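# Put cart bottle behind fridge bottle, close fridge door

## Task

A bottle already sits on one refrigerator shelf. Pick up the bottle on the cart and set it upright on that shelf, right behind the first bottle, then close the refrigerator door fully. Done only if at the end both bottles stand upright, the cart rests on its wheels, no glass bottle has dropped far, the door was never slammed open or shut, the robot has not fallen or ended leaning, and nothing relies on the robot to stay where it is.

## Robot and tools

Robot: a Hello Robot Stretch 4, one arm only. It has an omni-wheel base, a lift that rides a mast, a telescoping arm reaching forward, a three-joint wrist (yaw, pitch, roll) and a two-finger gripper. It stands about 1.6 m tall; the base rim lies within 0.23 m of the base origin. Loose objects may now and then be nudged by something.

Frames: the base frame has its origin on the floor below the base centre, x forward, y left, z up. hand_pose (link pinch, a point between the open fingertips) is reported in this frame, and with all wrist joints at zero its axes line up with the base frame; the printed value may be slightly wrong. The odometry frame is the base frame as it was when the scene began. base_odometry counts wheel turns only, so slip shows as travel; heading runs -3.142 to 3.142, left positive.

execute_actions: argument actions is a list holding one action or none (none just reports state and images). Optional cameras: a list from head_camera, head_left_camera, head_right_camera, wrist_camera, all; omitted, null or ["all"] gives every camera, [] gives none; an unknown name rejects the call. An action holds base, joints, or both, plus optional pace and contact_limits; or end_of_arm by itself. Its motions begin together and may finish at different times; none lasts over 15 s.
- base: one relative move from where the base last reported itself. {"translate_m": d} drives straight, forward positive, -2 to 2 m. {"strafe_m": d} slides sideways, left positive, -2 to 2 m. {"rotate_rad": d} spins in place, counter-clockwise (left) positive, -3.2 to 3.2 rad.
- joints: absolute targets by name. lift_m 0 to 1.2 m; arm_m 0 to 0.55 m extension; wrist_yaw_rad -1.134 to 4.276 (0 points forward, positive left, 3.14 folded back, above 3.4 the arm may obstruct); wrist_pitch_rad -1.117 to 4.259 (0 level, 1.57 points down); wrist_roll_rad -1.117 to 4.259 (0 keeps fingers level, positive turns clockwise seen from behind); gripper_m -0.038 to 0.141 m fingertip gap (below 0 the tips squeeze each other). Done tolerances: ±0.004 for lift, arm and gripper; ±0.02 yaw and roll; ±0.05 pitch. A joint target outside its range is clipped and reported; any other bad value or unknown key rejects the call with no motion.
- pace: "slow", "default", "fast", "max"; base up to 0.1/0.3/0.4/0.6 m/s and 1/2/3/4 rad/s, further capped once lift exceeds 0.2 (down to 0.3 m/s, 1 rad/s at 1.2).
- contact_limits: only {"arm_m": v}, v from 0 (gentlest) to 0.75 (firmest), default 0.5; the arm halts when pushing harder than this.
- {"end_of_arm": "enable_torque"} re-powers wrist or gripper motors that switched off; they then hold position.
A joint or base omitted from an action may still be driving toward an earlier target, unreported.

wait(seconds 0 to 10) lets the scene run with no new command and returns state and images. zoom_image(camera, region [x0,y0,x1,y1] pixels from top-left, at most 504x504) enlarges part of that camera's latest full image. read_manual(section "licences") only gives licence text. finished_scene(scene) ends the scene irreversibly once the last command has settled; the goal must already hold and keep holding. Any stop reported in a result cancels the remaining movement, wait and finish calls in that reply.

Result lines: base_status and joint_status per motion: "done"; "off_target" (resting short, may still push); "contact_stop_at_<key>" (hit something, target dropped, that part may go slack: a slack lift can sink, slack wheels can roll); "limit_stop_at_<name>", including own_body (self-collision risk, notably with pitch below -0.2 and roll below -0.4 or above 4) and tilt (lean above 6 degrees, lift, arm and wheels go slack); "torque_fault" (wrist or gripper motor off until enable_torque); "time_out". on_its_own reports uncommanded behaviour; "held at" is a held target, not position. lidar_m: 12 distances in 30-degree sectors, first straight ahead then counter-clockwise (4th left, 7th behind, 10th right); "-" means nothing or closer than 0.25 m; glass and thin legs may be missed. wrist_depth_mm: 7x7 grid of median depths 100-2000 mm, clear objects omitted. turned_by_wheels vs turned_by_imu differing over about 0.1 rad means a hit or slip. base_tilt in degrees, forward and right positive, with a fixed offset up to 1.5. motor_effort is percent of max, positive toward higher joint values, peak in brackets; wheel efforts positive turn the base right.

Gripping: command gripper_m below the object width; the object is drawn toward the wrist. Neither the reading nor "done" proves a hold; a firm squeeze shows as a clear gripper effort change. Fingertips pressed on a surface can stick: raise the lift. To unfold at the start, send lift_m 0.4 and wrist_yaw_rad 0 together.

Cameras: head_camera looks ahead and down from the mast top (turn the base to look around); head_left_camera and head_right_camera are fisheyes aiming more steeply down, also showing base and arm; wrist_camera looks along the fingers, tips near its bottom edge.

Avoid: dropping glass from any height, slamming the door, hard pushes, tipping the cart. Don't drive or turn with over 1 kg held and arm_m above 0.2, especially fast; steady high pushes can tip the robot. A wrist motor overloaded by pressing or a heavy level load faults. Shorter robot motion time is better.

Each tool is called after "Emit:" as name(argument=value, ...) on one line, values as JSON.

## Session

Emit:
execute_actions(actions=[])

Scene clock: 0.00 s.
base_odometry: x=+0.000 y=+0.000 heading=+0.000 (m, m, rad; odometry frame)
turned_by_wheels: +0.000 (rad since the last result)
turned_by_imu: +0.000 (rad since the last result)
base_tilt: forward=+1.1 right=+0.6 (deg)
lidar_m: 1.34 1.54 0.99 1.18 1.58 1.84 2.33 1.81 0.71 0.66 0.76 1.19
base_status: not commanded
joint_positions: lift_m=+0.239 arm_m=+0.001 wrist_yaw_rad=+3.179 wrist_pitch_rad=+0.019 wrist_roll_rad=+0.001 gripper_m=+0.057
joint_status: not commanded
motor_effort: lift_m=+19 arm_m=-1 wrist_yaw_rad=-2 wrist_pitch_rad=-9 wrist_roll_rad=-1 gripper_m=-2 wheel_0=+0 wheel_1=+0 wheel_2=+0 (%)
hand_pose: x=-0.1192 y=+0.0767 z=+0.4117 quat_wxyz=(-0.018, -0.010, +0.000, +1.000) (m; base frame)
wrist_depth_mm: - 136 236 - - 1863 1708 / - 109 135 - - - 1756 / - 113 136 - - - 1808 / - 135 180 - - - 1808 / 204 - - - - 1921 1661 / 211 1499 200 1499 197 1397 1336 / 212 976 1060 - 1042 931 960
pictures: head_camera, head_left_camera, head_right_camera, wrist_camera
Images, in order (width x height): head_camera 420x560, head_left_camera 420x672, head_right_camera 420x672, wrist_camera 616x392.

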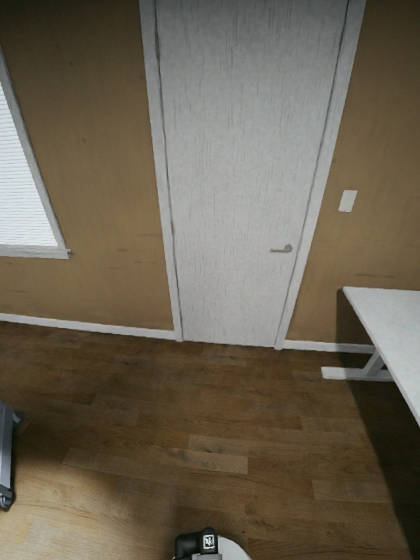

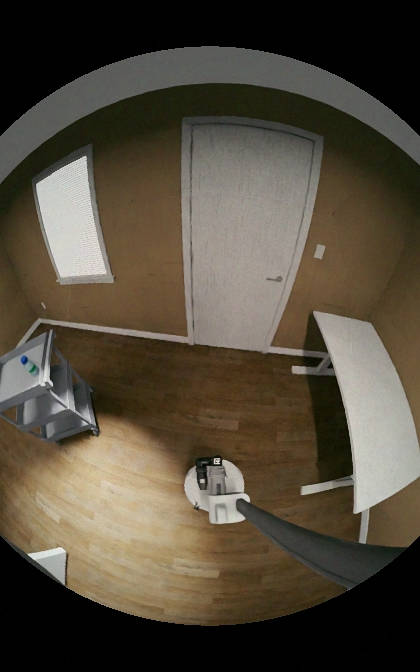

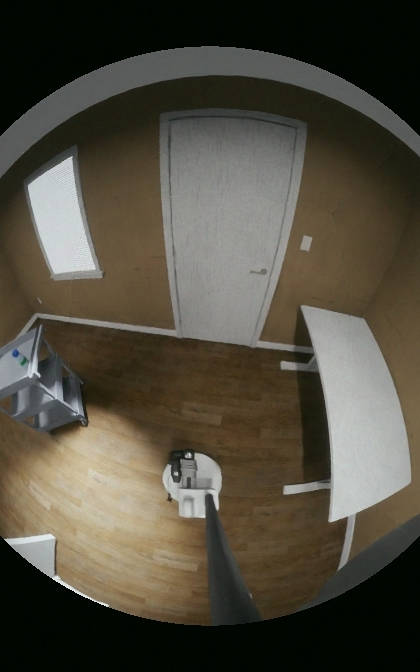

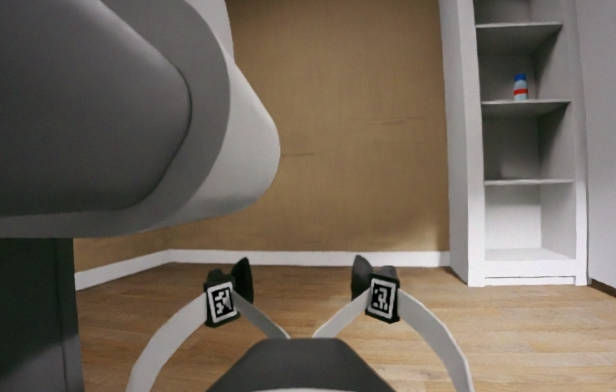

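Emit:
execute_actions(actions=[{"base":{"rotate_rad":1.2},"joints":{"lift_m":0.8,"wrist_yaw_rad":0,"gripper_m":0.14}}])

Emit:
execute_actions(actions=[{"base":{"rotate_rad":1.3}}])

Scene clock: 3.50 s.
base_odometry: x=+0.000 y=+0.000 heading=+1.199 (m, m, rad; odometry frame)
turned_by_wheels: +1.199 (rad since the last result)
turned_by_imu: +1.193 (rad since the last result)
base_tilt: forward=+1.0 right=+0.5 (deg)
lidar_m: 0.99 1.40 1.60 1.84 2.33 1.64 0.69 0.69 0.85 1.35 1.37 1.66
base_status: done
joint_positions: lift_m=+0.800 arm_m=+0.001 wrist_yaw_rad=+0.000 wrist_pitch_rad=+0.019 wrist_roll_rad=+0.001 gripper_m=+0.140
joint_status: all done
motor_effort: lift_m=+22(23) arm_m=-1(1) wrist_yaw_rad=-4(10) wrist_pitch_rad=-8(8) wrist_roll_rad=+0(1) gripper_m=+0(4) wheel_0=-4(8) wheel_1=-5(10) wheel_2=-4(10) (%)
hand_pose: x=+0.4607 y=-0.0873 z=+0.9724 quat_wxyz=(+1.000, +0.001, +0.010, +0.000) (m; base frame)
wrist_depth_mm: - - - - - 1756 1336 / - - - - - 1808 1366 / - - - - - 1808 1397 / - - - - - 1808 1397 / - - 1336 1229 - 1756 1366 / - - 960 842 1138 1661 1397 / - - 1255 - - 1708 1397
pictures: head_camera, head_left_camera, head_right_camera, wrist_camera
camera_calibration (this result's frames):
wrist_camera: T_world_to_cam=[[-0.0158913, -0.999586, -0.024005, -0.057714], [-0.0216593, 0.0243465, -0.999469, 1.03869], [0.999639, -0.0153629, -0.0220372, -0.215], [0, 0, 0, 1]] pos_world=[0.236502, -0.0862816, 1.03201]
Images, in order (width x height): head_camera 420x560, head_left_camera 420x672, head_right_camera 420x672, wrist_camera 616x392.

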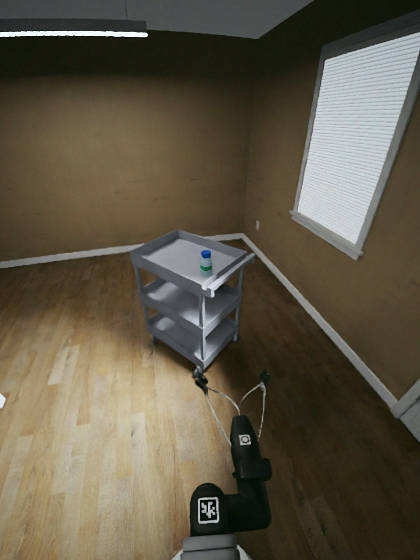

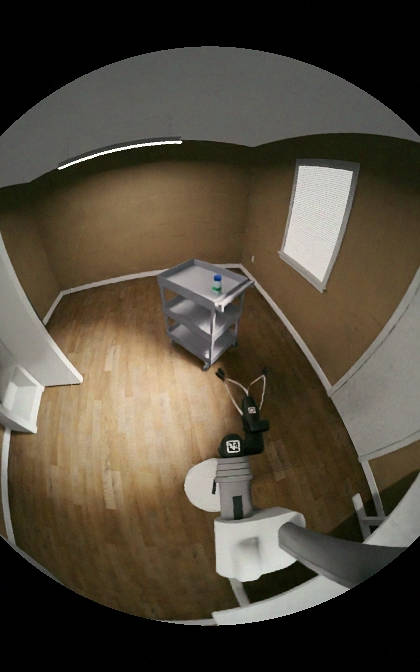

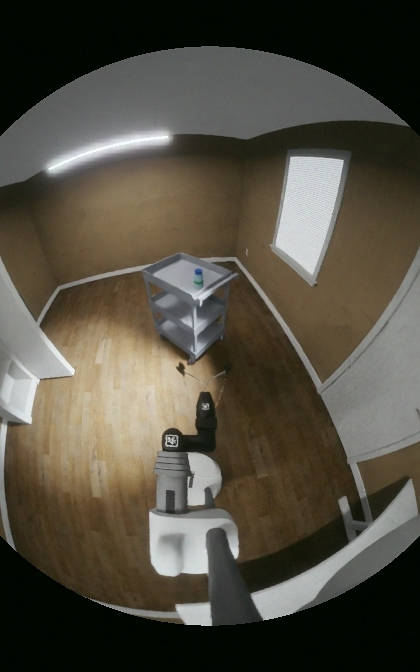

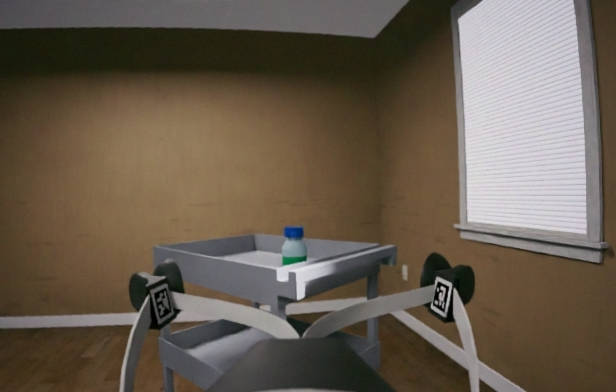

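Scene clock: 5.40 s.
base_odometry: x=+0.000 y=+0.000 heading=+2.498 (m, m, rad; odometry frame)
turned_by_wheels: +1.299 (rad since the last result)
turned_by_imu: +1.293 (rad since the last result)
base_tilt: forward=+1.0 right=+0.6 (deg)
lidar_m: 1.63 2.33 1.97 0.71 0.67 0.73 1.06 1.36 1.48 0.99 1.04 1.57
base_status: done
joint_positions: lift_m=+0.800 arm_m=+0.001 wrist_yaw_rad=+0.000 wrist_pitch_rad=+0.019 wrist_roll_rad=+0.001 gripper_m=+0.140
joint_status: not commanded
motor_effort: lift_m=+20(22) arm_m=-1(1) wrist_yaw_rad=-2(3) wrist_pitch_rad=-8(8) wrist_roll_rad=+0(1) gripper_m=+1(1) wheel_0=-4(12) wheel_1=-6(9) wheel_2=-4(9) (%)
hand_pose: x=+0.4607 y=-0.0874 z=+0.9725 quat_wxyz=(+1.000, +0.001, +0.010, +0.000) (m; base frame)
wrist_depth_mm: 1756 1921 1756 1808 1499 - - / 1756 1921 1983 1863 1397 - - / 1756 1921 1921 1863 1397 - - / 1756 1983 - 1863 1430 - - / 1756 1921 - 1863 1430 - - / 1756 1808 1708 1808 1281 - - / 1756 1863 - - 1464 - -
pictures: head_camera, head_left_camera, head_right_camera, wrist_camera
camera_calibration (this result's frames):
wrist_camera: T_world_to_cam=[[-0.0159456, -0.999585, -0.0240052, -0.0577008], [-0.021658, 0.0243479, -0.999469, 1.03884], [0.999638, -0.0154173, -0.0220373, -0.215], [0, 0, 0, 1]] pos_world=[0.236501, -0.0862851, 1.03216]
Images, in order (width x height): head_camera 420x560, head_left_camera 420x672, head_right_camera 420x672, wrist_camera 616x392.

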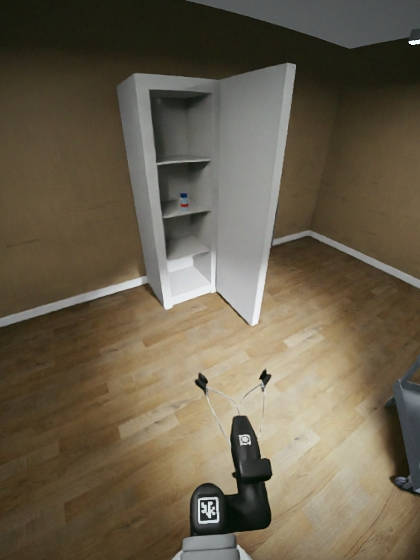

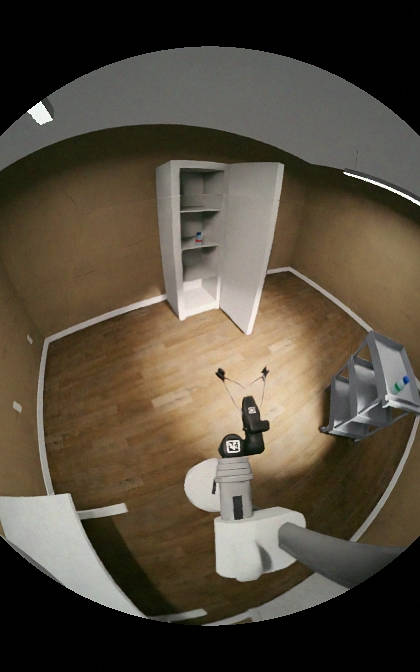

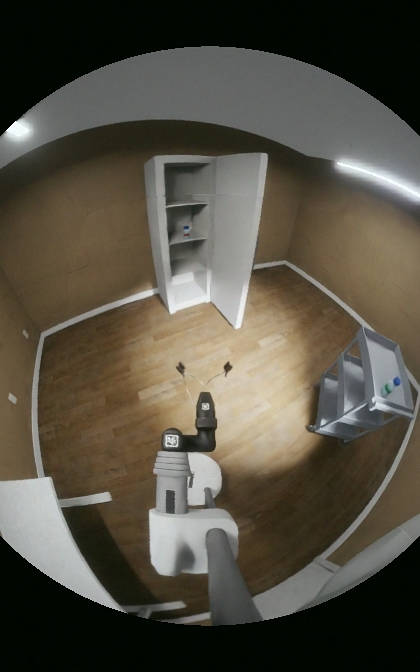

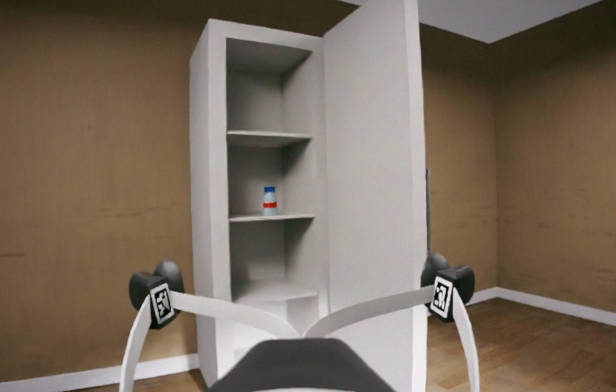

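Emit:
execute_actions(actions=[{"base":{"rotate_rad":-1.275},"joints":{"lift_m":0.88,"wrist_pitch_rad":0.5}}], cameras=[])

Emit:
execute_actions(actions=[{"base":{"translate_m":0.45}}], cameras=["head_camera","wrist_camera"])

Scene clock: 8.87 s.
base_odometry: x=+0.000 y=+0.000 heading=+1.223 (m, m, rad; odometry frame)
turned_by_wheels: -1.275 (rad since the last result)
turned_by_imu: -1.270 (rad since the last result)
base_tilt: forward=+1.1 right=+0.6 (deg)
lidar_m: 1.02 1.45 1.57 1.86 2.33 1.60 0.69 0.68 0.85 1.33 1.36 1.40
base_status: done
joint_positions: lift_m=+0.880 arm_m=+0.001 wrist_yaw_rad=+0.000 wrist_pitch_rad=+0.502 wrist_roll_rad=+0.001 gripper_m=+0.140
joint_status: all done
motor_effort: lift_m=+21(24) arm_m=-1(1) wrist_yaw_rad=-2(4) wrist_pitch_rad=-7(6) wrist_roll_rad=-1(1) gripper_m=+0(0) wheel_0=+1(5) wheel_1=+3(15) wheel_2=+1(13) (%)
hand_pose: x=+0.4252 y=-0.0875 z=+0.9193 quat_wxyz=(+0.969, +0.001, +0.248, +0.000) (m; base frame)
wrist_depth_mm: - - - - - 1808 1366 / - - 1308 1229 - 1863 1397 / - - 1576 960 - 1921 1430 / - - 1308 1255 - 1983 1464 / 1756 1756 1537 1366 1618 1708 1499 / 1430 1308 1336 1160 1308 1336 1366 / 1205 1182 1255 - 1229 1182 1182
pictures: none
No camera images: the call's "cameras" was empty. Leave "cameras" out to get every camera's image.

Scene clock: 11.83 s.
base_odometry: x=+0.153 y=+0.423 heading=+1.224 (m, m, rad; odometry frame)
turned_by_wheels: +0.000 (rad since the last result)
turned_by_imu: -0.001 (rad since the last result)
base_tilt: forward=+1.0 right=+0.6 (deg)
lidar_m: 0.55 0.86 1.36 1.48 2.42 2.14 1.11 1.14 1.40 1.24 1.31 0.70
base_status: done
joint_positions: lift_m=+0.880 arm_m=+0.001 wrist_yaw_rad=+0.000 wrist_pitch_rad=+0.502 wrist_roll_rad=+0.001 gripper_m=+0.140
joint_status: not commanded
motor_effort: lift_m=+21(21) arm_m=-1(1) wrist_yaw_rad=-2(0) wrist_pitch_rad=-7(8) wrist_roll_rad=-1(1) gripper_m=+0(0) wheel_0=+2(9) wheel_1=+4(7) wheel_2=-1(9) (%)
hand_pose: x=+0.4252 y=-0.0874 z=+0.9193 quat_wxyz=(+0.969, +0.000, +0.248, +0.000) (m; base frame)
wrist_depth_mm: - - - - - 1661 1281 / - - - - - 1756 1308 / - 798 842 723 750 1661 1366 / - 866 539 496 741 1808 1397 / 1756 991 917 418 946 1661 1397 / 1430 1118 759 676 831 1336 1336 / 1229 1182 991 - 1078 1182 1182
pictures: head_camera, wrist_camera
camera_calibration (this result's frames):
wrist_camera: T_world_to_cam=[[-0.0253894, -0.999583, -0.0137771, -0.0649768], [-0.482923, 0.0243307, -0.875325, 1.06683], [0.875295, -0.0155707, -0.483339, 0.296238], [0, 0, 0, 1]] pos_world=[0.254252, -0.0862938, 1.07611]
Images, in order (width x height): head_camera 420x560, wrist_camera 616x392.

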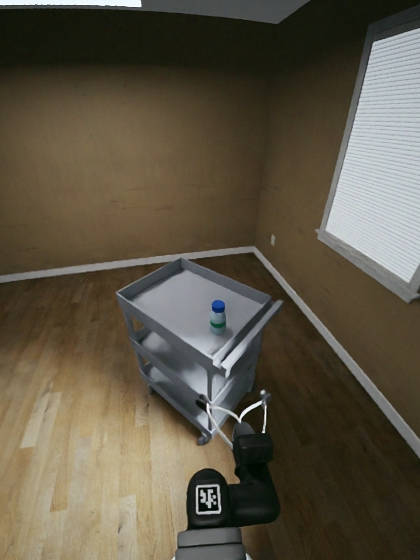

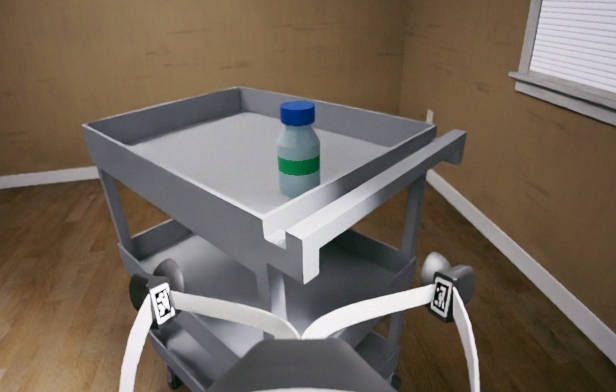

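Emit:
execute_actions(actions=[{"joints":{"lift_m":0.90,"arm_m":0.3,"gripper_m":0.11}}], cameras=["head_camera","wrist_camera"])

Scene clock: 14.50 s.
base_odometry: x=+0.153 y=+0.423 heading=+1.224 (m, m, rad; odometry frame)
turned_by_wheels: +0.000 (rad since the last result)
turned_by_imu: +0.000 (rad since the last result)
base_tilt: forward=+1.0 right=+0.6 (deg)
lidar_m: 0.54 0.87 1.37 1.53 2.42 2.11 1.12 1.15 1.43 1.28 1.29 0.69
base_status: not commanded
joint_positions: lift_m=+0.900 arm_m=+0.299 wrist_yaw_rad=+0.000 wrist_pitch_rad=+0.502 wrist_roll_rad=+0.001 gripper_m=+0.110
joint_status: all done
motor_effort: lift_m=+22(23) arm_m=+5(9) wrist_yaw_rad=-3(2) wrist_pitch_rad=-8(7) wrist_roll_rad=-1(1) gripper_m=-3(0) wheel_0=+2(2) wheel_1=+4(4) wheel_2=-1(1) (%)
hand_pose: x=+0.7230 y=-0.0874 z=+0.9391 quat_wxyz=(+0.969, +0.000, +0.248, +0.000) (m; base frame)
wrist_depth_mm: 1863 1921 - - - 1618 1229 / - - - - - 1661 1229 / - - 778 - - 1708 1308 / 580 647 640 627 569 1537 1336 / 496 500 500 304 492 452 1255 / 415 389 213 309 214 325 1308 / 1205 336 351 - 343 273 1205
pictures: head_camera, wrist_camera
camera_calibration (this result's frames):
wrist_camera: T_world_to_cam=[[-0.0253014, -0.999585, -0.0137723, -0.0571868], [-0.483089, 0.0242869, -0.875234, 1.22809], [0.875206, -0.0154914, -0.483503, 0.0454008], [0, 0, 0, 1]] pos_world=[0.552096, -0.0862864, 1.09603]
Images, in order (width x height): head_camera 420x560, wrist_camera 616x392.

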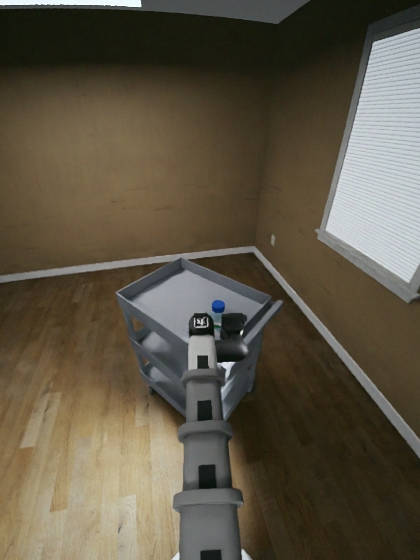

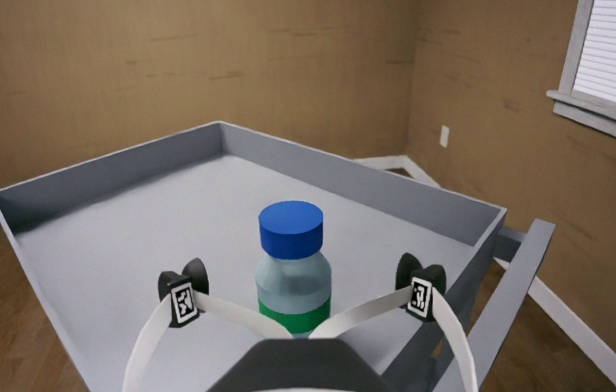

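Emit:
execute_actions(actions=[{"joints":{"arm_m":0.38}}], cameras=[])

Emit:
execute_actions(actions=[{"joints":{"lift_m":0.84},"pace":"slow"}], cameras=["head_right_camera","wrist_camera"])

Scene clock: 16.30 s.
base_odometry: x=+0.153 y=+0.423 heading=+1.224 (m, m, rad; odometry frame)
turned_by_wheels: +0.000 (rad since the last result)
turned_by_imu: +0.000 (rad since the last result)
base_tilt: forward=+1.2 right=+0.6 (deg)
lidar_m: 0.56 0.84 1.39 1.49 2.45 2.13 1.09 1.13 1.39 1.24 1.29 0.70
base_status: not commanded
joint_positions: lift_m=+0.900 arm_m=+0.379 wrist_yaw_rad=+0.000 wrist_pitch_rad=+0.502 wrist_roll_rad=+0.001 gripper_m=+0.110
joint_status: all done
motor_effort: lift_m=+22(22) arm_m=+5(7) wrist_yaw_rad=-2(1) wrist_pitch_rad=-8(7) wrist_roll_rad=-1(1) gripper_m=-1(1) wheel_0=+2(2) wheel_1=+4(4) wheel_2=-1(1) (%)
hand_pose: x=+0.8030 y=-0.0874 z=+0.9391 quat_wxyz=(+0.969, +0.000, +0.248, +0.000) (m; base frame)
wrist_depth_mm: 1808 1863 1983 - - 1576 1205 / 1921 - - - - 1618 1229 / - - 750 - - 1708 1281 / 564 609 640 580 544 1708 1308 / 496 496 496 496 473 430 1281 / 399 387 213 221 214 394 373 / 345 336 338 - 347 355 -
pictures: none
No camera images: the call's "cameras" was empty. Leave "cameras" out to get every camera's image.

Scene clock: 17.67 s.
base_odometry: x=+0.153 y=+0.423 heading=+1.224 (m, m, rad; odometry frame)
turned_by_wheels: +0.000 (rad since the last result)
turned_by_imu: +0.000 (rad since the last result)
base_tilt: forward=+1.1 right=+0.6 (deg)
lidar_m: 0.56 0.88 1.39 1.51 2.41 2.13 1.13 1.15 1.39 1.27 1.32 0.67
base_status: not commanded
joint_positions: lift_m=+0.840 arm_m=+0.379 wrist_yaw_rad=+0.000 wrist_pitch_rad=+0.502 wrist_roll_rad=+0.001 gripper_m=+0.110
joint_status: all done
motor_effort: lift_m=+15(22) arm_m=+4(5) wrist_yaw_rad=-2(2) wrist_pitch_rad=-8(8) wrist_roll_rad=-2(2) gripper_m=-1(1) wheel_0=+2(2) wheel_1=+4(4) wheel_2=-1(1) (%)
hand_pose: x=+0.8030 y=-0.0874 z=+0.8797 quat_wxyz=(+0.969, +0.000, +0.248, +0.000) (m; base frame)
wrist_depth_mm: 1808 1863 1983 - - 1576 1205 / 1863 - - - - 1661 1229 / - 627 668 591 - 1661 1281 / 517 521 517 223 469 410 1205 / 399 399 382 204 394 389 345 / 320 312 208 206 215 317 1281 / 277 270 273 - 278 286 -
pictures: head_right_camera, wrist_camera
camera_calibration (this result's frames):
wrist_camera: T_world_to_cam=[[-0.0253167, -0.999585, -0.0137724, -0.0559729], [-0.483089, 0.0242943, -0.875234, 1.21471], [0.875205, -0.0155048, -0.483503, -0.0533559], [0, 0, 0, 1]] pos_world=[0.632095, -0.0862876, 1.03659]
Images, in order (width x height): head_right_camera 420x672, wrist_camera 616x392.

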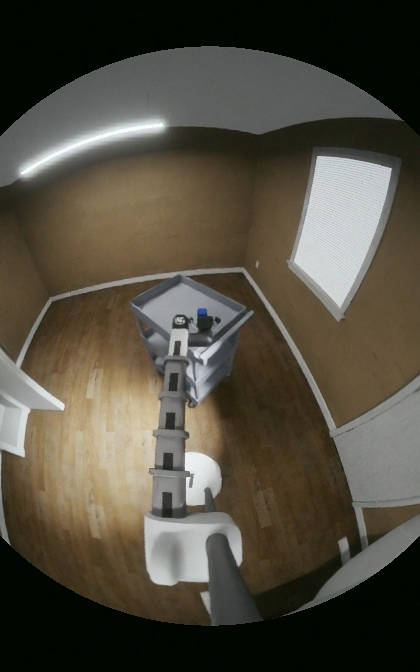

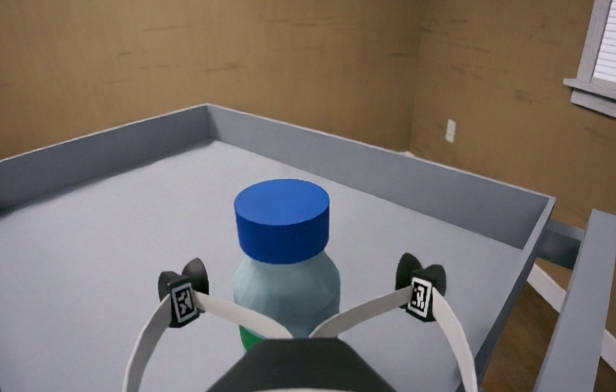

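Emit:
execute_actions(actions=[{"joints":{"lift_m":0.825,"wrist_yaw_rad":0.045,"arm_m":0.385},"pace":"slow"}], cameras=[])

Emit:
execute_actions(actions=[{"joints":{"gripper_m":0.03}}], cameras=["wrist_camera"])

Emit:
execute_actions(actions=[{"joints":{"lift_m":0.97}}], cameras=["wrist_camera","head_right_camera"])

Scene clock: 18.97 s.
base_odometry: x=+0.153 y=+0.423 heading=+1.224 (m, m, rad; odometry frame)
turned_by_wheels: +0.000 (rad since the last result)
turned_by_imu: +0.000 (rad since the last result)
base_tilt: forward=+1.0 right=+0.5 (deg)
lidar_m: 0.57 0.86 1.41 1.52 2.43 2.14 1.13 1.14 1.39 1.26 1.32 0.67
base_status: not commanded
joint_positions: lift_m=+0.825 arm_m=+0.384 wrist_yaw_rad=+0.045 wrist_pitch_rad=+0.502 wrist_roll_rad=+0.001 gripper_m=+0.110
joint_status: all done
motor_effort: lift_m=+15(14) arm_m=+5(3) wrist_yaw_rad=-2(1) wrist_pitch_rad=-9(7) wrist_roll_rad=-1(1) gripper_m=+0(1) wheel_0=+2(2) wheel_1=+4(4) wheel_2=-1(1) (%)
hand_pose: x=+0.8116 y=-0.0760 z=+0.8647 quat_wxyz=(+0.968, -0.005, +0.248, +0.022) (m; base frame)
wrist_depth_mm: 1863 1863 1983 - - 1661 1281 / 1921 - - - - 1756 1308 / 539 597 654 574 508 1708 1336 / 492 488 480 178 452 404 359 / 373 375 375 190 370 364 362 / 301 293 200 190 211 296 1255 / 259 253 264 - 260 243 1138
pictures: none
No camera images: the call's "cameras" was empty. Leave "cameras" out to get every camera's image.

Scene clock: 20.60 s.
base_odometry: x=+0.153 y=+0.423 heading=+1.224 (m, m, rad; odometry frame)
turned_by_wheels: +0.000 (rad since the last result)
turned_by_imu: +0.000 (rad since the last result)
base_tilt: forward=+1.1 right=+0.5 (deg)
lidar_m: 0.56 0.85 1.40 1.53 2.41 2.09 1.12 1.14 1.39 1.29 1.30 0.69
base_status: not commanded
joint_positions: lift_m=+0.825 arm_m=+0.384 wrist_yaw_rad=+0.045 wrist_pitch_rad=+0.505 wrist_roll_rad=+0.001 gripper_m=+0.030
joint_status: all done
motor_effort: lift_m=+16(16) arm_m=+5(5) wrist_yaw_rad=-3(0) wrist_pitch_rad=-16(17) wrist_roll_rad=-1(1) gripper_m=-20(20) wheel_0=+2(2) wheel_1=+4(4) wheel_2=-1(1) (%)
hand_pose: x=+0.8113 y=-0.0760 z=+0.8639 quat_wxyz=(+0.968, -0.005, +0.250, +0.022) (m; base frame)
wrist_depth_mm: 1863 1863 1983 - - 1661 1281 / 1921 - - - - 1756 1308 / 535 585 654 564 500 1708 1336 / 484 480 452 167 449 399 357 / 368 370 368 178 366 362 355 / 297 300 187 180 189 293 1255 / 257 250 257 - 257 239 1118
pictures: wrist_camera
camera_calibration (this result's frames):
wrist_camera: T_world_to_cam=[[0.0194088, -0.999718, -0.0136945, -0.080959], [-0.486349, 0.002527, -0.873761, 1.20426], [0.873549, 0.023619, -0.486163, -0.0614324], [0, 0, 0, 1]] pos_world=[0.640928, -0.0825284, 1.02126]
Images, in order (width x height): wrist_camera 616x392.

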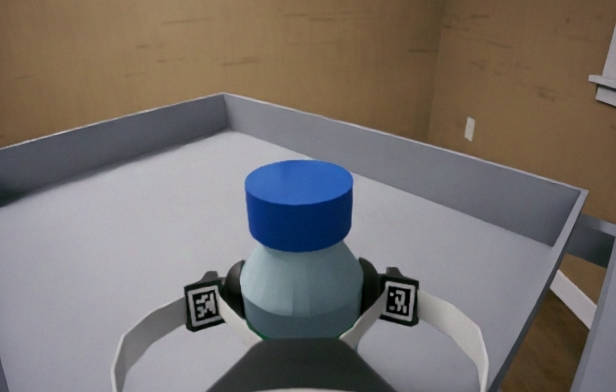

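Scene clock: 22.27 s.
base_odometry: x=+0.153 y=+0.423 heading=+1.224 (m, m, rad; odometry frame)
turned_by_wheels: +0.000 (rad since the last result)
turned_by_imu: +0.000 (rad since the last result)
base_tilt: forward=+1.0 right=+0.5 (deg)
lidar_m: 0.56 0.85 1.38 1.51 2.43 2.12 1.13 1.15 1.37 1.26 1.32 0.70
base_status: not commanded
joint_positions: lift_m=+0.970 arm_m=+0.384 wrist_yaw_rad=+0.045 wrist_pitch_rad=+0.505 wrist_roll_rad=+0.001 gripper_m=+0.030
joint_status: all done
motor_effort: lift_m=+23(25) arm_m=+5(5) wrist_yaw_rad=-1(3) wrist_pitch_rad=-17(18) wrist_roll_rad=-1(1) gripper_m=-19(19) wheel_0=+2(2) wheel_1=+4(4) wheel_2=-1(1) (%)
hand_pose: x=+0.8112 y=-0.0760 z=+1.0082 quat_wxyz=(+0.968, -0.005, +0.250, +0.022) (m; base frame)
wrist_depth_mm: 1808 1863 1983 - - 1708 1308 / 1921 - - - - 1756 1308 / - - - - - 1756 1336 / - - 723 167 - 1808 1366 / 554 609 603 179 525 1708 1366 / 488 492 187 180 189 439 1281 / 421 407 421 - 424 404 387
pictures: head_right_camera, wrist_camera
camera_calibration (this result's frames):
wrist_camera: T_world_to_cam=[[0.0194038, -0.999718, -0.0136851, -0.0789894], [-0.486676, 0.00251232, -0.873579, 1.33043], [0.873367, 0.023611, -0.48649, 0.00925473], [0, 0, 0, 1]] pos_world=[0.64094, -0.0825281, 1.16566]
Images, in order (width x height): head_right_camera 420x672, wrist_camera 616x392.

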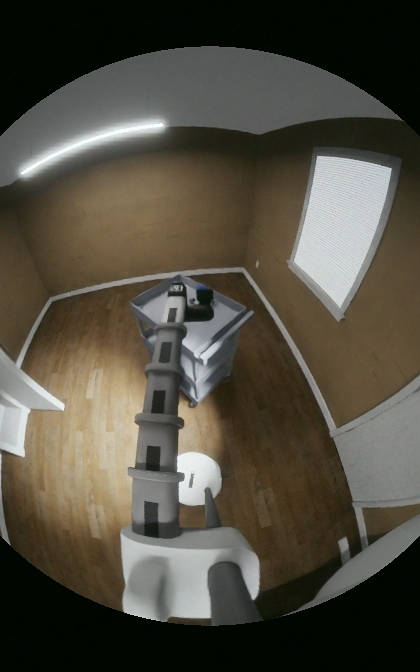

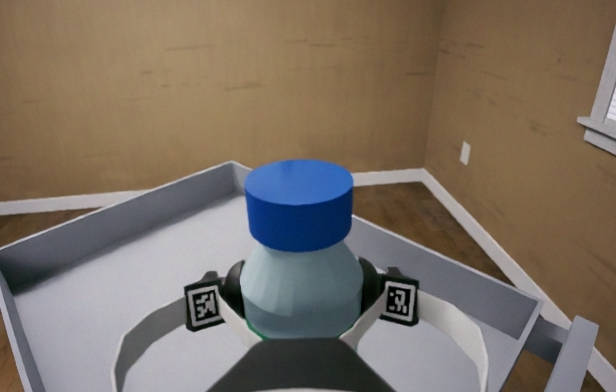

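Emit:
execute_actions(actions=[{"joints":{"arm_m":0,"wrist_yaw_rad":0}}], cameras=[])

Emit:
execute_actions(actions=[{"base":{"rotate_rad":1.72},"pace":"slow"}], cameras=[])

Emit:
execute_actions(actions=[{"base":{"translate_m":1.0}}], cameras=[])

Emit:
execute_actions(actions=[{"base":{"rotate_rad":-0.2},"pace":"slow"}])

Scene clock: 25.57 s.
base_odometry: x=+0.153 y=+0.423 heading=+1.224 (m, m, rad; odometry frame)
turned_by_wheels: +0.000 (rad since the last result)
turned_by_imu: +0.000 (rad since the last result)
base_tilt: forward=+1.1 right=+0.5 (deg)
lidar_m: 0.44 0.86 1.40 1.50 2.41 2.11 1.10 1.15 1.41 1.26 1.30 0.69
base_status: not commanded
joint_positions: lift_m=+0.970 arm_m=+0.002 wrist_yaw_rad=+0.000 wrist_pitch_rad=+0.506 wrist_roll_rad=+0.001 gripper_m=+0.030
joint_status: all done
joint sent to its limit — the command would take arm_m past its lower limit, so that joint was sent only as far as its limit.
motor_effort: lift_m=+23(23) arm_m=-4(4) wrist_yaw_rad=-2(8) wrist_pitch_rad=-19(18) wrist_roll_rad=-1(1) gripper_m=-21(19) wheel_0=+2(2) wheel_1=+4(4) wheel_2=-1(1) (%)
hand_pose: x=+0.4253 y=-0.0875 z=+1.0081 quat_wxyz=(+0.968, +0.001, +0.250, +0.000) (m; base frame)
wrist_depth_mm: - - - - - 1708 1255 / - - - - - 1708 1308 / - - 1008 991 - 1808 1336 / - 798 741 167 707 1756 1366 / 1921 1708 559 179 820 1808 1397 / 1537 1430 187 180 189 1499 1366 / 1308 1229 809 - 1229 1281 1281
pictures: none
No camera images: the call's "cameras" was empty. Leave "cameras" out to get every camera's image.

Scene clock: 28.57 s.
base_odometry: x=+0.153 y=+0.423 heading=+2.943 (m, m, rad; odometry frame)
turned_by_wheels: +1.719 (rad since the last result)
turned_by_imu: +1.711 (rad since the last result)
base_tilt: forward=+1.1 right=+0.6 (deg)
lidar_m: 1.84 2.48 1.99 1.11 1.17 1.35 1.28 1.34 0.57 0.58 2.90 1.38
base_status: done
joint_positions: lift_m=+0.970 arm_m=+0.002 wrist_yaw_rad=+0.000 wrist_pitch_rad=+0.506 wrist_roll_rad=+0.001 gripper_m=+0.030
joint_status: not commanded
motor_effort: lift_m=+23(23) arm_m=-4(5) wrist_yaw_rad=-2(2) wrist_pitch_rad=-20(19) wrist_roll_rad=-1(1) gripper_m=-19(20) wheel_0=-4(6) wheel_1=-6(10) wheel_2=-4(9) (%)
hand_pose: x=+0.4253 y=-0.0874 z=+1.0081 quat_wxyz=(+0.968, +0.000, +0.250, +0.000) (m; base frame)
wrist_depth_mm: 1921 1921 1983 1921 1618 1025 - / - - - - 1661 1060 - / - - - - 1808 1160 - / - - - 166 1921 1366 - / 1863 1921 1921 178 1756 1661 1808 / 1537 1537 187 181 187 1430 1464 / 1308 1281 1308 - 1308 1255 1281
pictures: none
No camera images: the call's "cameras" was empty. Leave "cameras" out to get every camera's image.

Scene clock: 33.40 s.
base_odometry: x=-0.827 y=+0.621 heading=+2.943 (m, m, rad; odometry frame)
turned_by_wheels: +0.001 (rad since the last result)
turned_by_imu: -0.002 (rad since the last result)
base_tilt: forward=+1.1 right=+0.6 (deg)
lidar_m: 0.82 1.46 1.96 1.90 1.37 1.60 2.30 1.22 1.24 2.78 0.66 0.82
base_status: done
joint_positions: lift_m=+0.970 arm_m=+0.002 wrist_yaw_rad=+0.000 wrist_pitch_rad=+0.505 wrist_roll_rad=+0.001 gripper_m=+0.030
joint_status: not commanded
motor_effort: lift_m=+22(23) arm_m=-4(4) wrist_yaw_rad=-2(1) wrist_pitch_rad=-17(18) wrist_roll_rad=-1(1) gripper_m=-20(19) wheel_0=+3(9) wheel_1=+5(6) wheel_2=+0(12) (%)
hand_pose: x=+0.4253 y=-0.0874 z=+1.0083 quat_wxyz=(+0.968, +0.000, +0.250, +0.000) (m; base frame)
wrist_depth_mm: 1042 1042 1078 574 976 891 634 / 1118 1118 1138 917 991 854 647 / 1205 1205 1229 691 820 768 676 / 1308 1308 1336 167 1182 946 715 / 1430 1430 1397 179 1042 946 723 / 1537 1537 187 180 189 891 723 / 1308 1281 1336 - 1160 946 723
pictures: none
No camera images: the call's "cameras" was empty. Leave "cameras" out to get every camera's image.

Scene clock: 34.57 s.
base_odometry: x=-0.827 y=+0.621 heading=+2.744 (m, m, rad; odometry frame)
turned_by_wheels: -0.199 (rad since the last result)
turned_by_imu: -0.198 (rad since the last result)
base_tilt: forward=+1.1 right=+0.6 (deg)
lidar_m: 0.82 1.40 1.70 1.91 1.38 1.43 2.27 1.24 1.23 2.77 0.64 0.72
base_status: done
joint_positions: lift_m=+0.970 arm_m=+0.002 wrist_yaw_rad=+0.000 wrist_pitch_rad=+0.505 wrist_roll_rad=+0.001 gripper_m=+0.030
joint_status: not commanded
motor_effort: lift_m=+22(22) arm_m=-4(4) wrist_yaw_rad=-1(0) wrist_pitch_rad=-17(17) wrist_roll_rad=-1(1) gripper_m=-20(20) wheel_0=+3(9) wheel_1=+6(4) wheel_2=+4(7) (%)
hand_pose: x=+0.4253 y=-0.0875 z=+1.0083 quat_wxyz=(+0.968, +0.001, +0.250, +0.000) (m; base frame)
wrist_depth_mm: 960 1008 931 1008 891 654 512 / 1025 1060 946 1025 917 668 517 / 1098 1138 668 759 842 691 525 / 1160 1229 707 167 1025 715 549 / 1281 1366 759 179 960 741 554 / 1366 1397 187 181 188 707 564 / 1308 1281 1281 - 1118 723 585
pictures: head_camera, head_left_camera, head_right_camera, wrist_camera
camera_calibration (this result's frames):
wrist_camera: T_world_to_cam=[[-0.025661, -0.999577, -0.0136874, -0.0637784], [-0.486076, 0.0244405, -0.873574, 1.14437], [0.873539, -0.0157637, -0.486498, 0.343098], [0, 0, 0, 1]] pos_world=[0.254906, -0.086312, 1.16574]
Images, in order (width x height): head_camera 420x560, head_left_camera 420x672, head_right_camera 420x672, wrist_camera 616x392.

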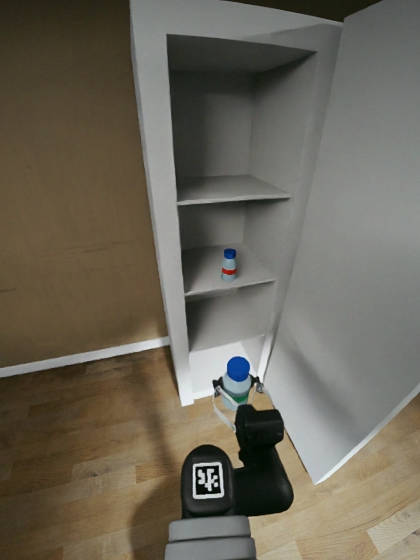

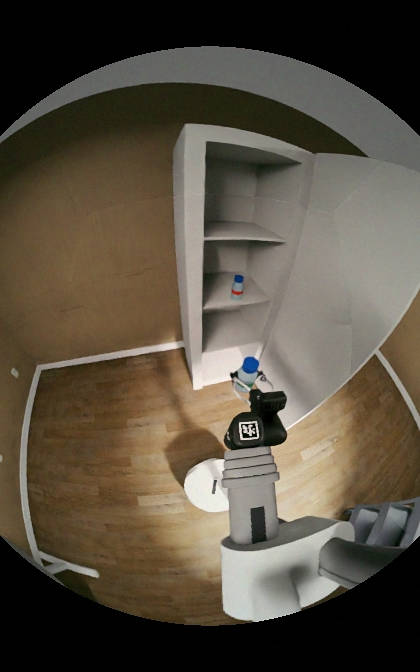

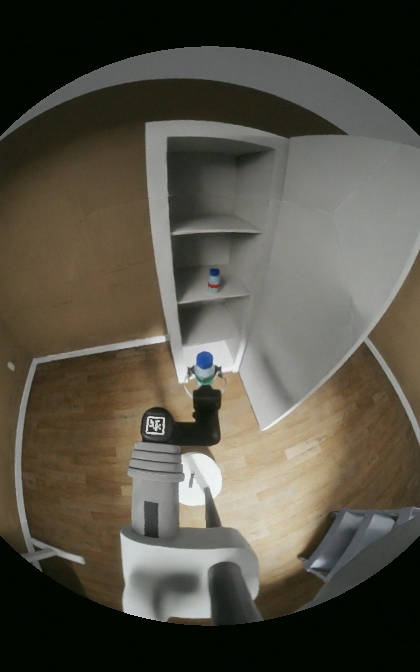

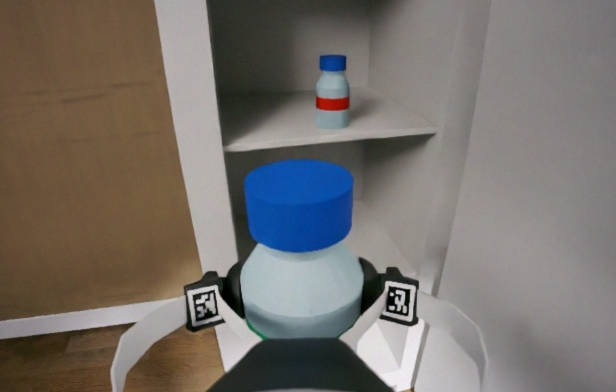

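Emit:
execute_actions(actions=[{"base":{"strafe_m":-0.285},"joints":{"wrist_yaw_rad":0.5}}], cameras=[])

Emit:
execute_actions(actions=[{"base":{"translate_m":0.29},"joints":{"arm_m":0.2}}])

Scene clock: 43.07 s.
base_odometry: x=-0.717 y=+0.883 heading=+2.744 (m, m, rad; odometry frame)
turned_by_wheels: +0.000 (rad since the last result)
turned_by_imu: +0.000 (rad since the last result)
base_tilt: forward=+1.0 right=+0.6 (deg)
lidar_m: 0.38 0.90 1.74 2.20 1.60 1.73 2.26 1.02 1.01 2.50 2.52 0.43
base_status: done
joint_positions: lift_m=+0.970 arm_m=+0.002 wrist_yaw_rad=+0.500 wrist_pitch_rad=+0.505 wrist_roll_rad=+0.001 gripper_m=+0.030
joint_status: all done
motor_effort: lift_m=+22(22) arm_m=-4(4) wrist_yaw_rad=-3(11) wrist_pitch_rad=-18(17) wrist_roll_rad=-1(1) gripper_m=-20(19) wheel_0=+1(13) wheel_1=-3(16) wheel_2=+0(4) (%)
hand_pose: x=+0.4363 y=+0.0443 z=+1.0083 quat_wxyz=(+0.938, -0.061, +0.242, +0.239) (m; base frame)
wrist_depth_mm: 1397 1308 1229 842 960 904 530 / 1499 1430 1308 891 991 917 559 / 1708 1537 1430 759 831 691 580 / 1863 1708 1537 167 1205 854 554 / 1863 1808 1661 179 1042 798 530 / 1537 1537 187 180 189 768 508 / 1308 1281 1336 - 1182 699 496
pictures: none
No camera images: the call's "cameras" was empty. Leave "cameras" out to get every camera's image.

Scene clock: 45.50 s.
base_odometry: x=-0.984 y=+0.995 heading=+2.745 (m, m, rad; odometry frame)
turned_by_wheels: +0.000 (rad since the last result)
turned_by_imu: -0.001 (rad since the last result)
base_tilt: forward=+1.0 right=+0.7 (deg)
lidar_m: 0.60 0.61 1.42 2.26 1.79 1.82 2.52 1.19 1.20 0.30 0.25 0.29
base_status: done
joint_positions: lift_m=+0.970 arm_m=+0.199 wrist_yaw_rad=+0.500 wrist_pitch_rad=+0.505 wrist_roll_rad=+0.001 gripper_m=+0.030
joint_status: all done
motor_effort: lift_m=+22(22) arm_m=+4(3) wrist_yaw_rad=-2(1) wrist_pitch_rad=-17(19) wrist_roll_rad=+0(1) gripper_m=-20(21) wheel_0=+2(7) wheel_1=+6(10) wheel_2=-3(12) (%)
hand_pose: x=+0.6336 y=+0.0443 z=+1.0083 quat_wxyz=(+0.938, -0.061, +0.242, +0.239) (m; base frame)
wrist_depth_mm: 355 459 615 591 559 480 - / 359 469 647 627 591 459 238 / 370 484 609 647 627 427 230 / 375 473 452 167 492 404 222 / 375 392 359 179 387 353 221 / 407 445 187 180 189 289 222 / 442 473 715 - 683 271 -
pictures: head_camera, head_left_camera, head_right_camera, wrist_camera
camera_calibration (this result's frames):
wrist_camera: T_world_to_cam=[[0.456881, -0.889422, -0.0136881, -0.237316], [-0.438251, -0.211678, -0.873573, 1.22258], [0.774078, 0.405118, -0.486501, 0.207628], [0, 0, 0, 1]] pos_world=[0.483503, -0.036394, 1.16578]
Images, in order (width x height): head_camera 420x560, head_left_camera 420x672, head_right_camera 420x672, wrist_camera 616x392.

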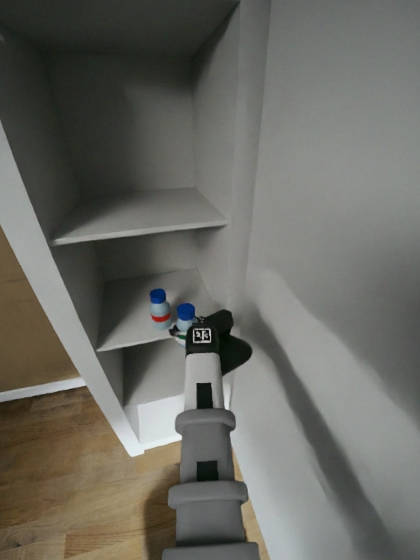

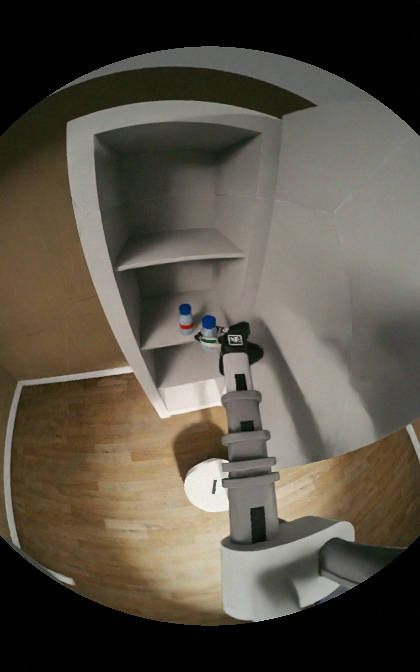

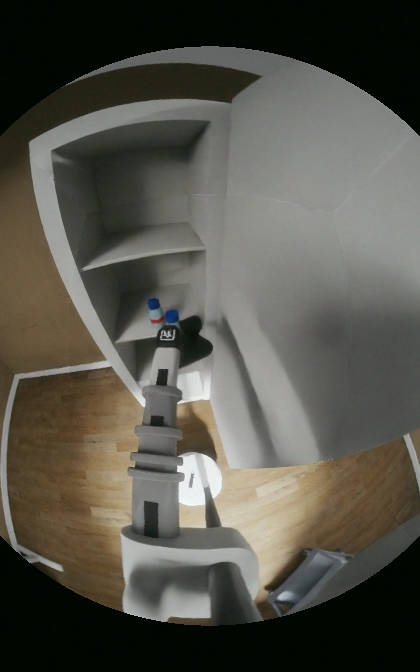

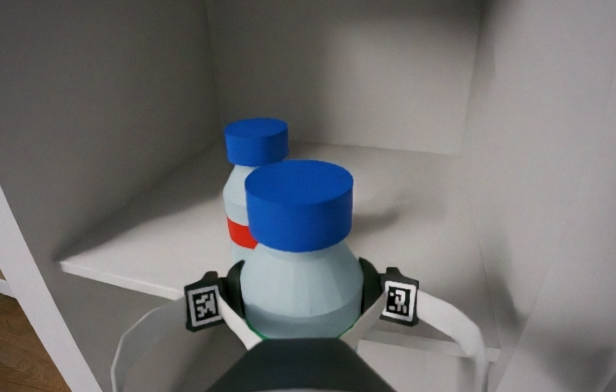

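Emit:
execute_actions(actions=[{"joints":{"arm_m":0.42,"wrist_yaw_rad":0.42,"lift_m":0.985},"pace":"slow","contact_limits":{"arm_m":0.2}}])

Scene clock: 49.90 s.
base_odometry: x=-0.984 y=+0.995 heading=+2.745 (m, m, rad; odometry frame)
turned_by_wheels: +0.000 (rad since the last result)
turned_by_imu: +0.000 (rad since the last result)
base_tilt: forward=+1.0 right=+0.5 (deg)
lidar_m: 0.57 0.62 1.41 2.26 1.78 1.82 2.51 1.20 1.20 0.31 0.25 0.33
base_status: not commanded
joint_positions: lift_m=+0.985 arm_m=+0.419 wrist_yaw_rad=+0.424 wrist_pitch_rad=+0.505 wrist_roll_rad=+0.001 gripper_m=+0.030
joint_status: all done
on_its_own: wrist_yaw_rad is at rest, and its effort (-14) is outside its rest range (-13 to +13)
motor_effort: lift_m=+24(24) arm_m=+5(2) wrist_yaw_rad=-14(13) wrist_pitch_rad=-18(18) wrist_roll_rad=-1(1) gripper_m=-22(22) wheel_0=+3(3) wheel_1=+6(6) wheel_2=-3(3) (%)
contact_limits: arm_m 0.2
hand_pose: x=+0.8560 y=+0.0242 z=+1.0232 quat_wxyz=(+0.947, -0.052, +0.245, +0.204) (m; base frame)
wrist_depth_mm: 433 424 404 387 368 151 - / 442 455 436 413 392 148 - / 449 496 469 442 421 145 - / 455 525 496 168 449 139 - / 415 418 397 179 389 138 - / 336 338 185 180 189 133 - / 185 281 287 - 281 123 -
pictures: head_camera, head_left_camera, head_right_camera, wrist_camera
camera_calibration (this result's frames):
wrist_camera: T_world_to_cam=[[0.388066, -0.92153, -0.013688, -0.296934], [-0.453051, -0.177809, -0.873572, 1.34061], [0.802589, 0.345205, -0.486502, 0.0279044], [0, 0, 0, 1]] pos_world=[0.700199, -0.0448933, 1.18063]
Images, in order (width x height): head_camera 420x560, head_left_camera 420x672, head_right_camera 420x672, wrist_camera 616x392.

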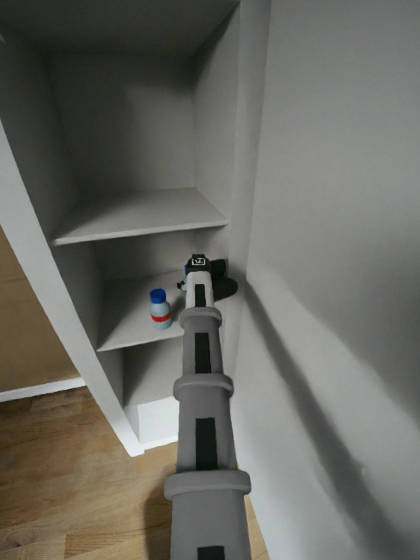

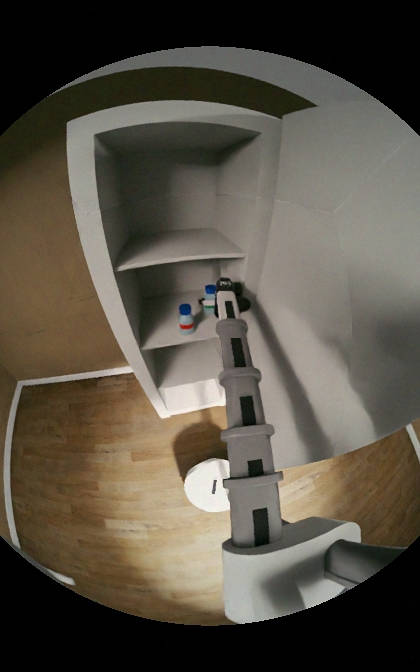

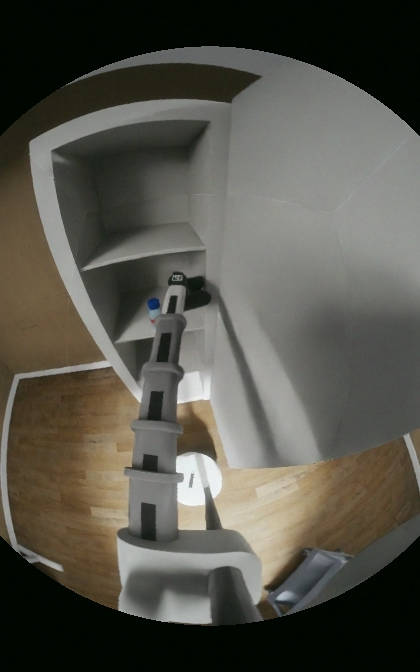

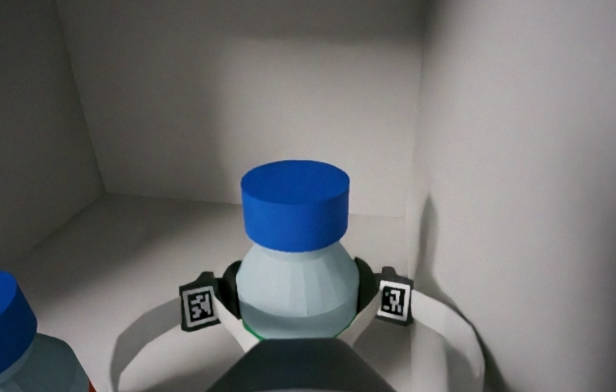

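Emit:
execute_actions(actions=[{"base":{"strafe_m":0.02},"joints":{"arm_m":0.47,"wrist_yaw_rad":0.7},"pace":"slow","contact_limits":{"arm_m":0.2}}], cameras=[])

Emit:
execute_actions(actions=[{"joints":{"arm_m":0.49,"wrist_yaw_rad":1.02},"pace":"slow","contact_limits":{"arm_m":0.2}}], cameras=["head_camera","head_left_camera","wrist_camera"])

Scene clock: 52.07 s.
base_odometry: x=-0.992 y=+0.977 heading=+2.745 (m, m, rad; odometry frame)
turned_by_wheels: +0.000 (rad since the last result)
turned_by_imu: +0.000 (rad since the last result)
base_tilt: forward=+1.0 right=+0.6 (deg)
lidar_m: 0.63 0.63 1.40 2.25 1.81 1.78 2.54 1.21 1.22 0.33 0.28 0.33
base_status: done
joint_positions: lift_m=+0.985 arm_m=+0.469 wrist_yaw_rad=+0.700 wrist_pitch_rad=+0.505 wrist_roll_rad=+0.001 gripper_m=+0.030
joint_status: all done
motor_effort: lift_m=+23(24) arm_m=+5(4) wrist_yaw_rad=-1(13) wrist_pitch_rad=-16(19) wrist_roll_rad=-2(1) gripper_m=-20(21) wheel_0=-5(9) wheel_1=+5(6) wheel_2=+0(6) (%)
contact_limits: arm_m 0.2
hand_pose: x=+0.8894 y=+0.0958 z=+1.0232 quat_wxyz=(+0.910, -0.085, +0.235, +0.332) (m; base frame)
wrist_depth_mm: 327 397 404 357 319 287 266 / 334 410 433 382 338 304 281 / 343 427 473 404 364 324 298 / 357 442 504 167 392 345 315 / 366 415 415 179 397 368 306 / 336 336 187 181 189 327 266 / 290 281 289 - 287 274 -
pictures: none
No camera images: the call's "cameras" was empty. Leave "cameras" out to get every camera's image.

Scene clock: 53.23 s.
base_odometry: x=-0.992 y=+0.977 heading=+2.745 (m, m, rad; odometry frame)
turned_by_wheels: +0.000 (rad since the last result)
turned_by_imu: +0.000 (rad since the last result)
base_tilt: forward=+1.1 right=+0.7 (deg)
lidar_m: 0.61 0.64 1.39 2.25 1.80 1.81 2.53 1.23 1.21 0.28 0.27 0.33
base_status: not commanded
joint_positions: lift_m=+0.985 arm_m=+0.489 wrist_yaw_rad=+1.020 wrist_pitch_rad=+0.505 wrist_roll_rad=+0.001 gripper_m=+0.030
joint_status: all done
motor_effort: lift_m=+23(23) arm_m=+5(5) wrist_yaw_rad=-2(5) wrist_pitch_rad=-17(19) wrist_roll_rad=-1(1) gripper_m=-20(19) wheel_0=-4(5) wheel_1=+5(5) wheel_2=+0(0) (%)
contact_limits: arm_m 0.2
hand_pose: x=+0.8667 y=+0.1693 z=+1.0232 quat_wxyz=(+0.845, -0.122, +0.218, +0.472) (m; base frame)
wrist_depth_mm: 265 303 359 407 340 283 - / 273 317 379 433 357 297 262 / 286 332 404 455 382 314 277 / 300 351 415 167 410 332 291 / 314 368 404 178 402 353 306 / 322 338 187 180 189 327 314 / 126 274 289 - 289 276 279
pictures: head_camera, head_left_camera, wrist_camera
camera_calibration (this result's frames):
wrist_camera: T_world_to_cam=[[0.838323, -0.545002, -0.0136888, -0.621356], [-0.275227, -0.401414, -0.873566, 1.25501], [0.470601, 0.736097, -0.486514, 0.190746], [0, 0, 0, 1]] pos_world=[0.776545, 0.0247305, 1.18063]
Images, in order (width x height): head_camera 420x560, head_left_camera 420x672, wrist_camera 616x392.

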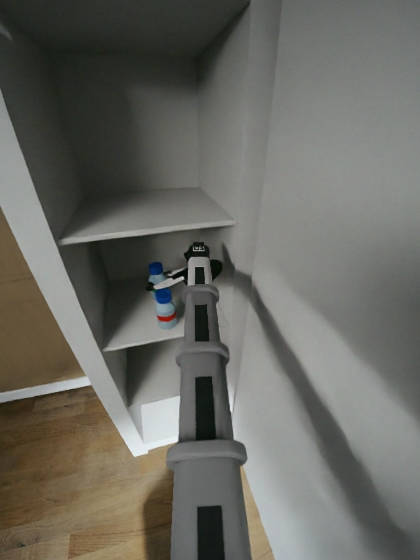

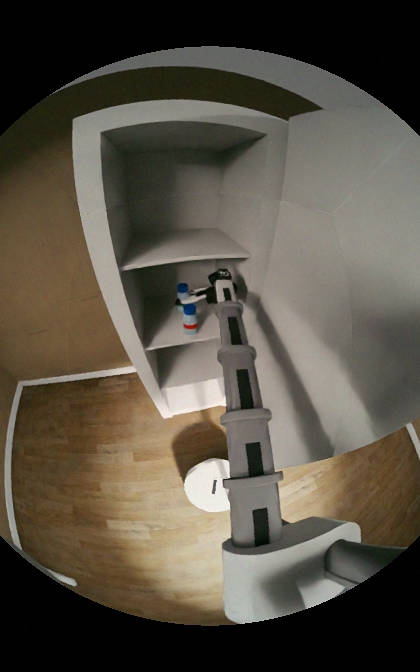

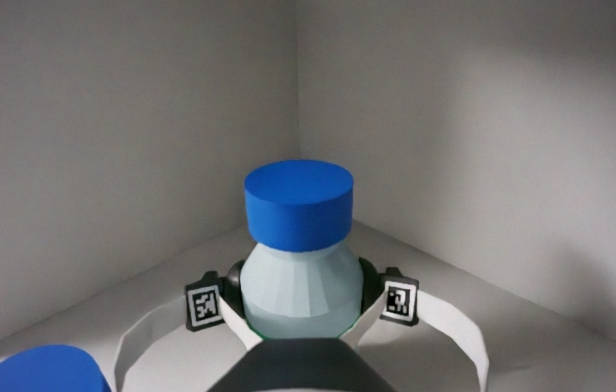

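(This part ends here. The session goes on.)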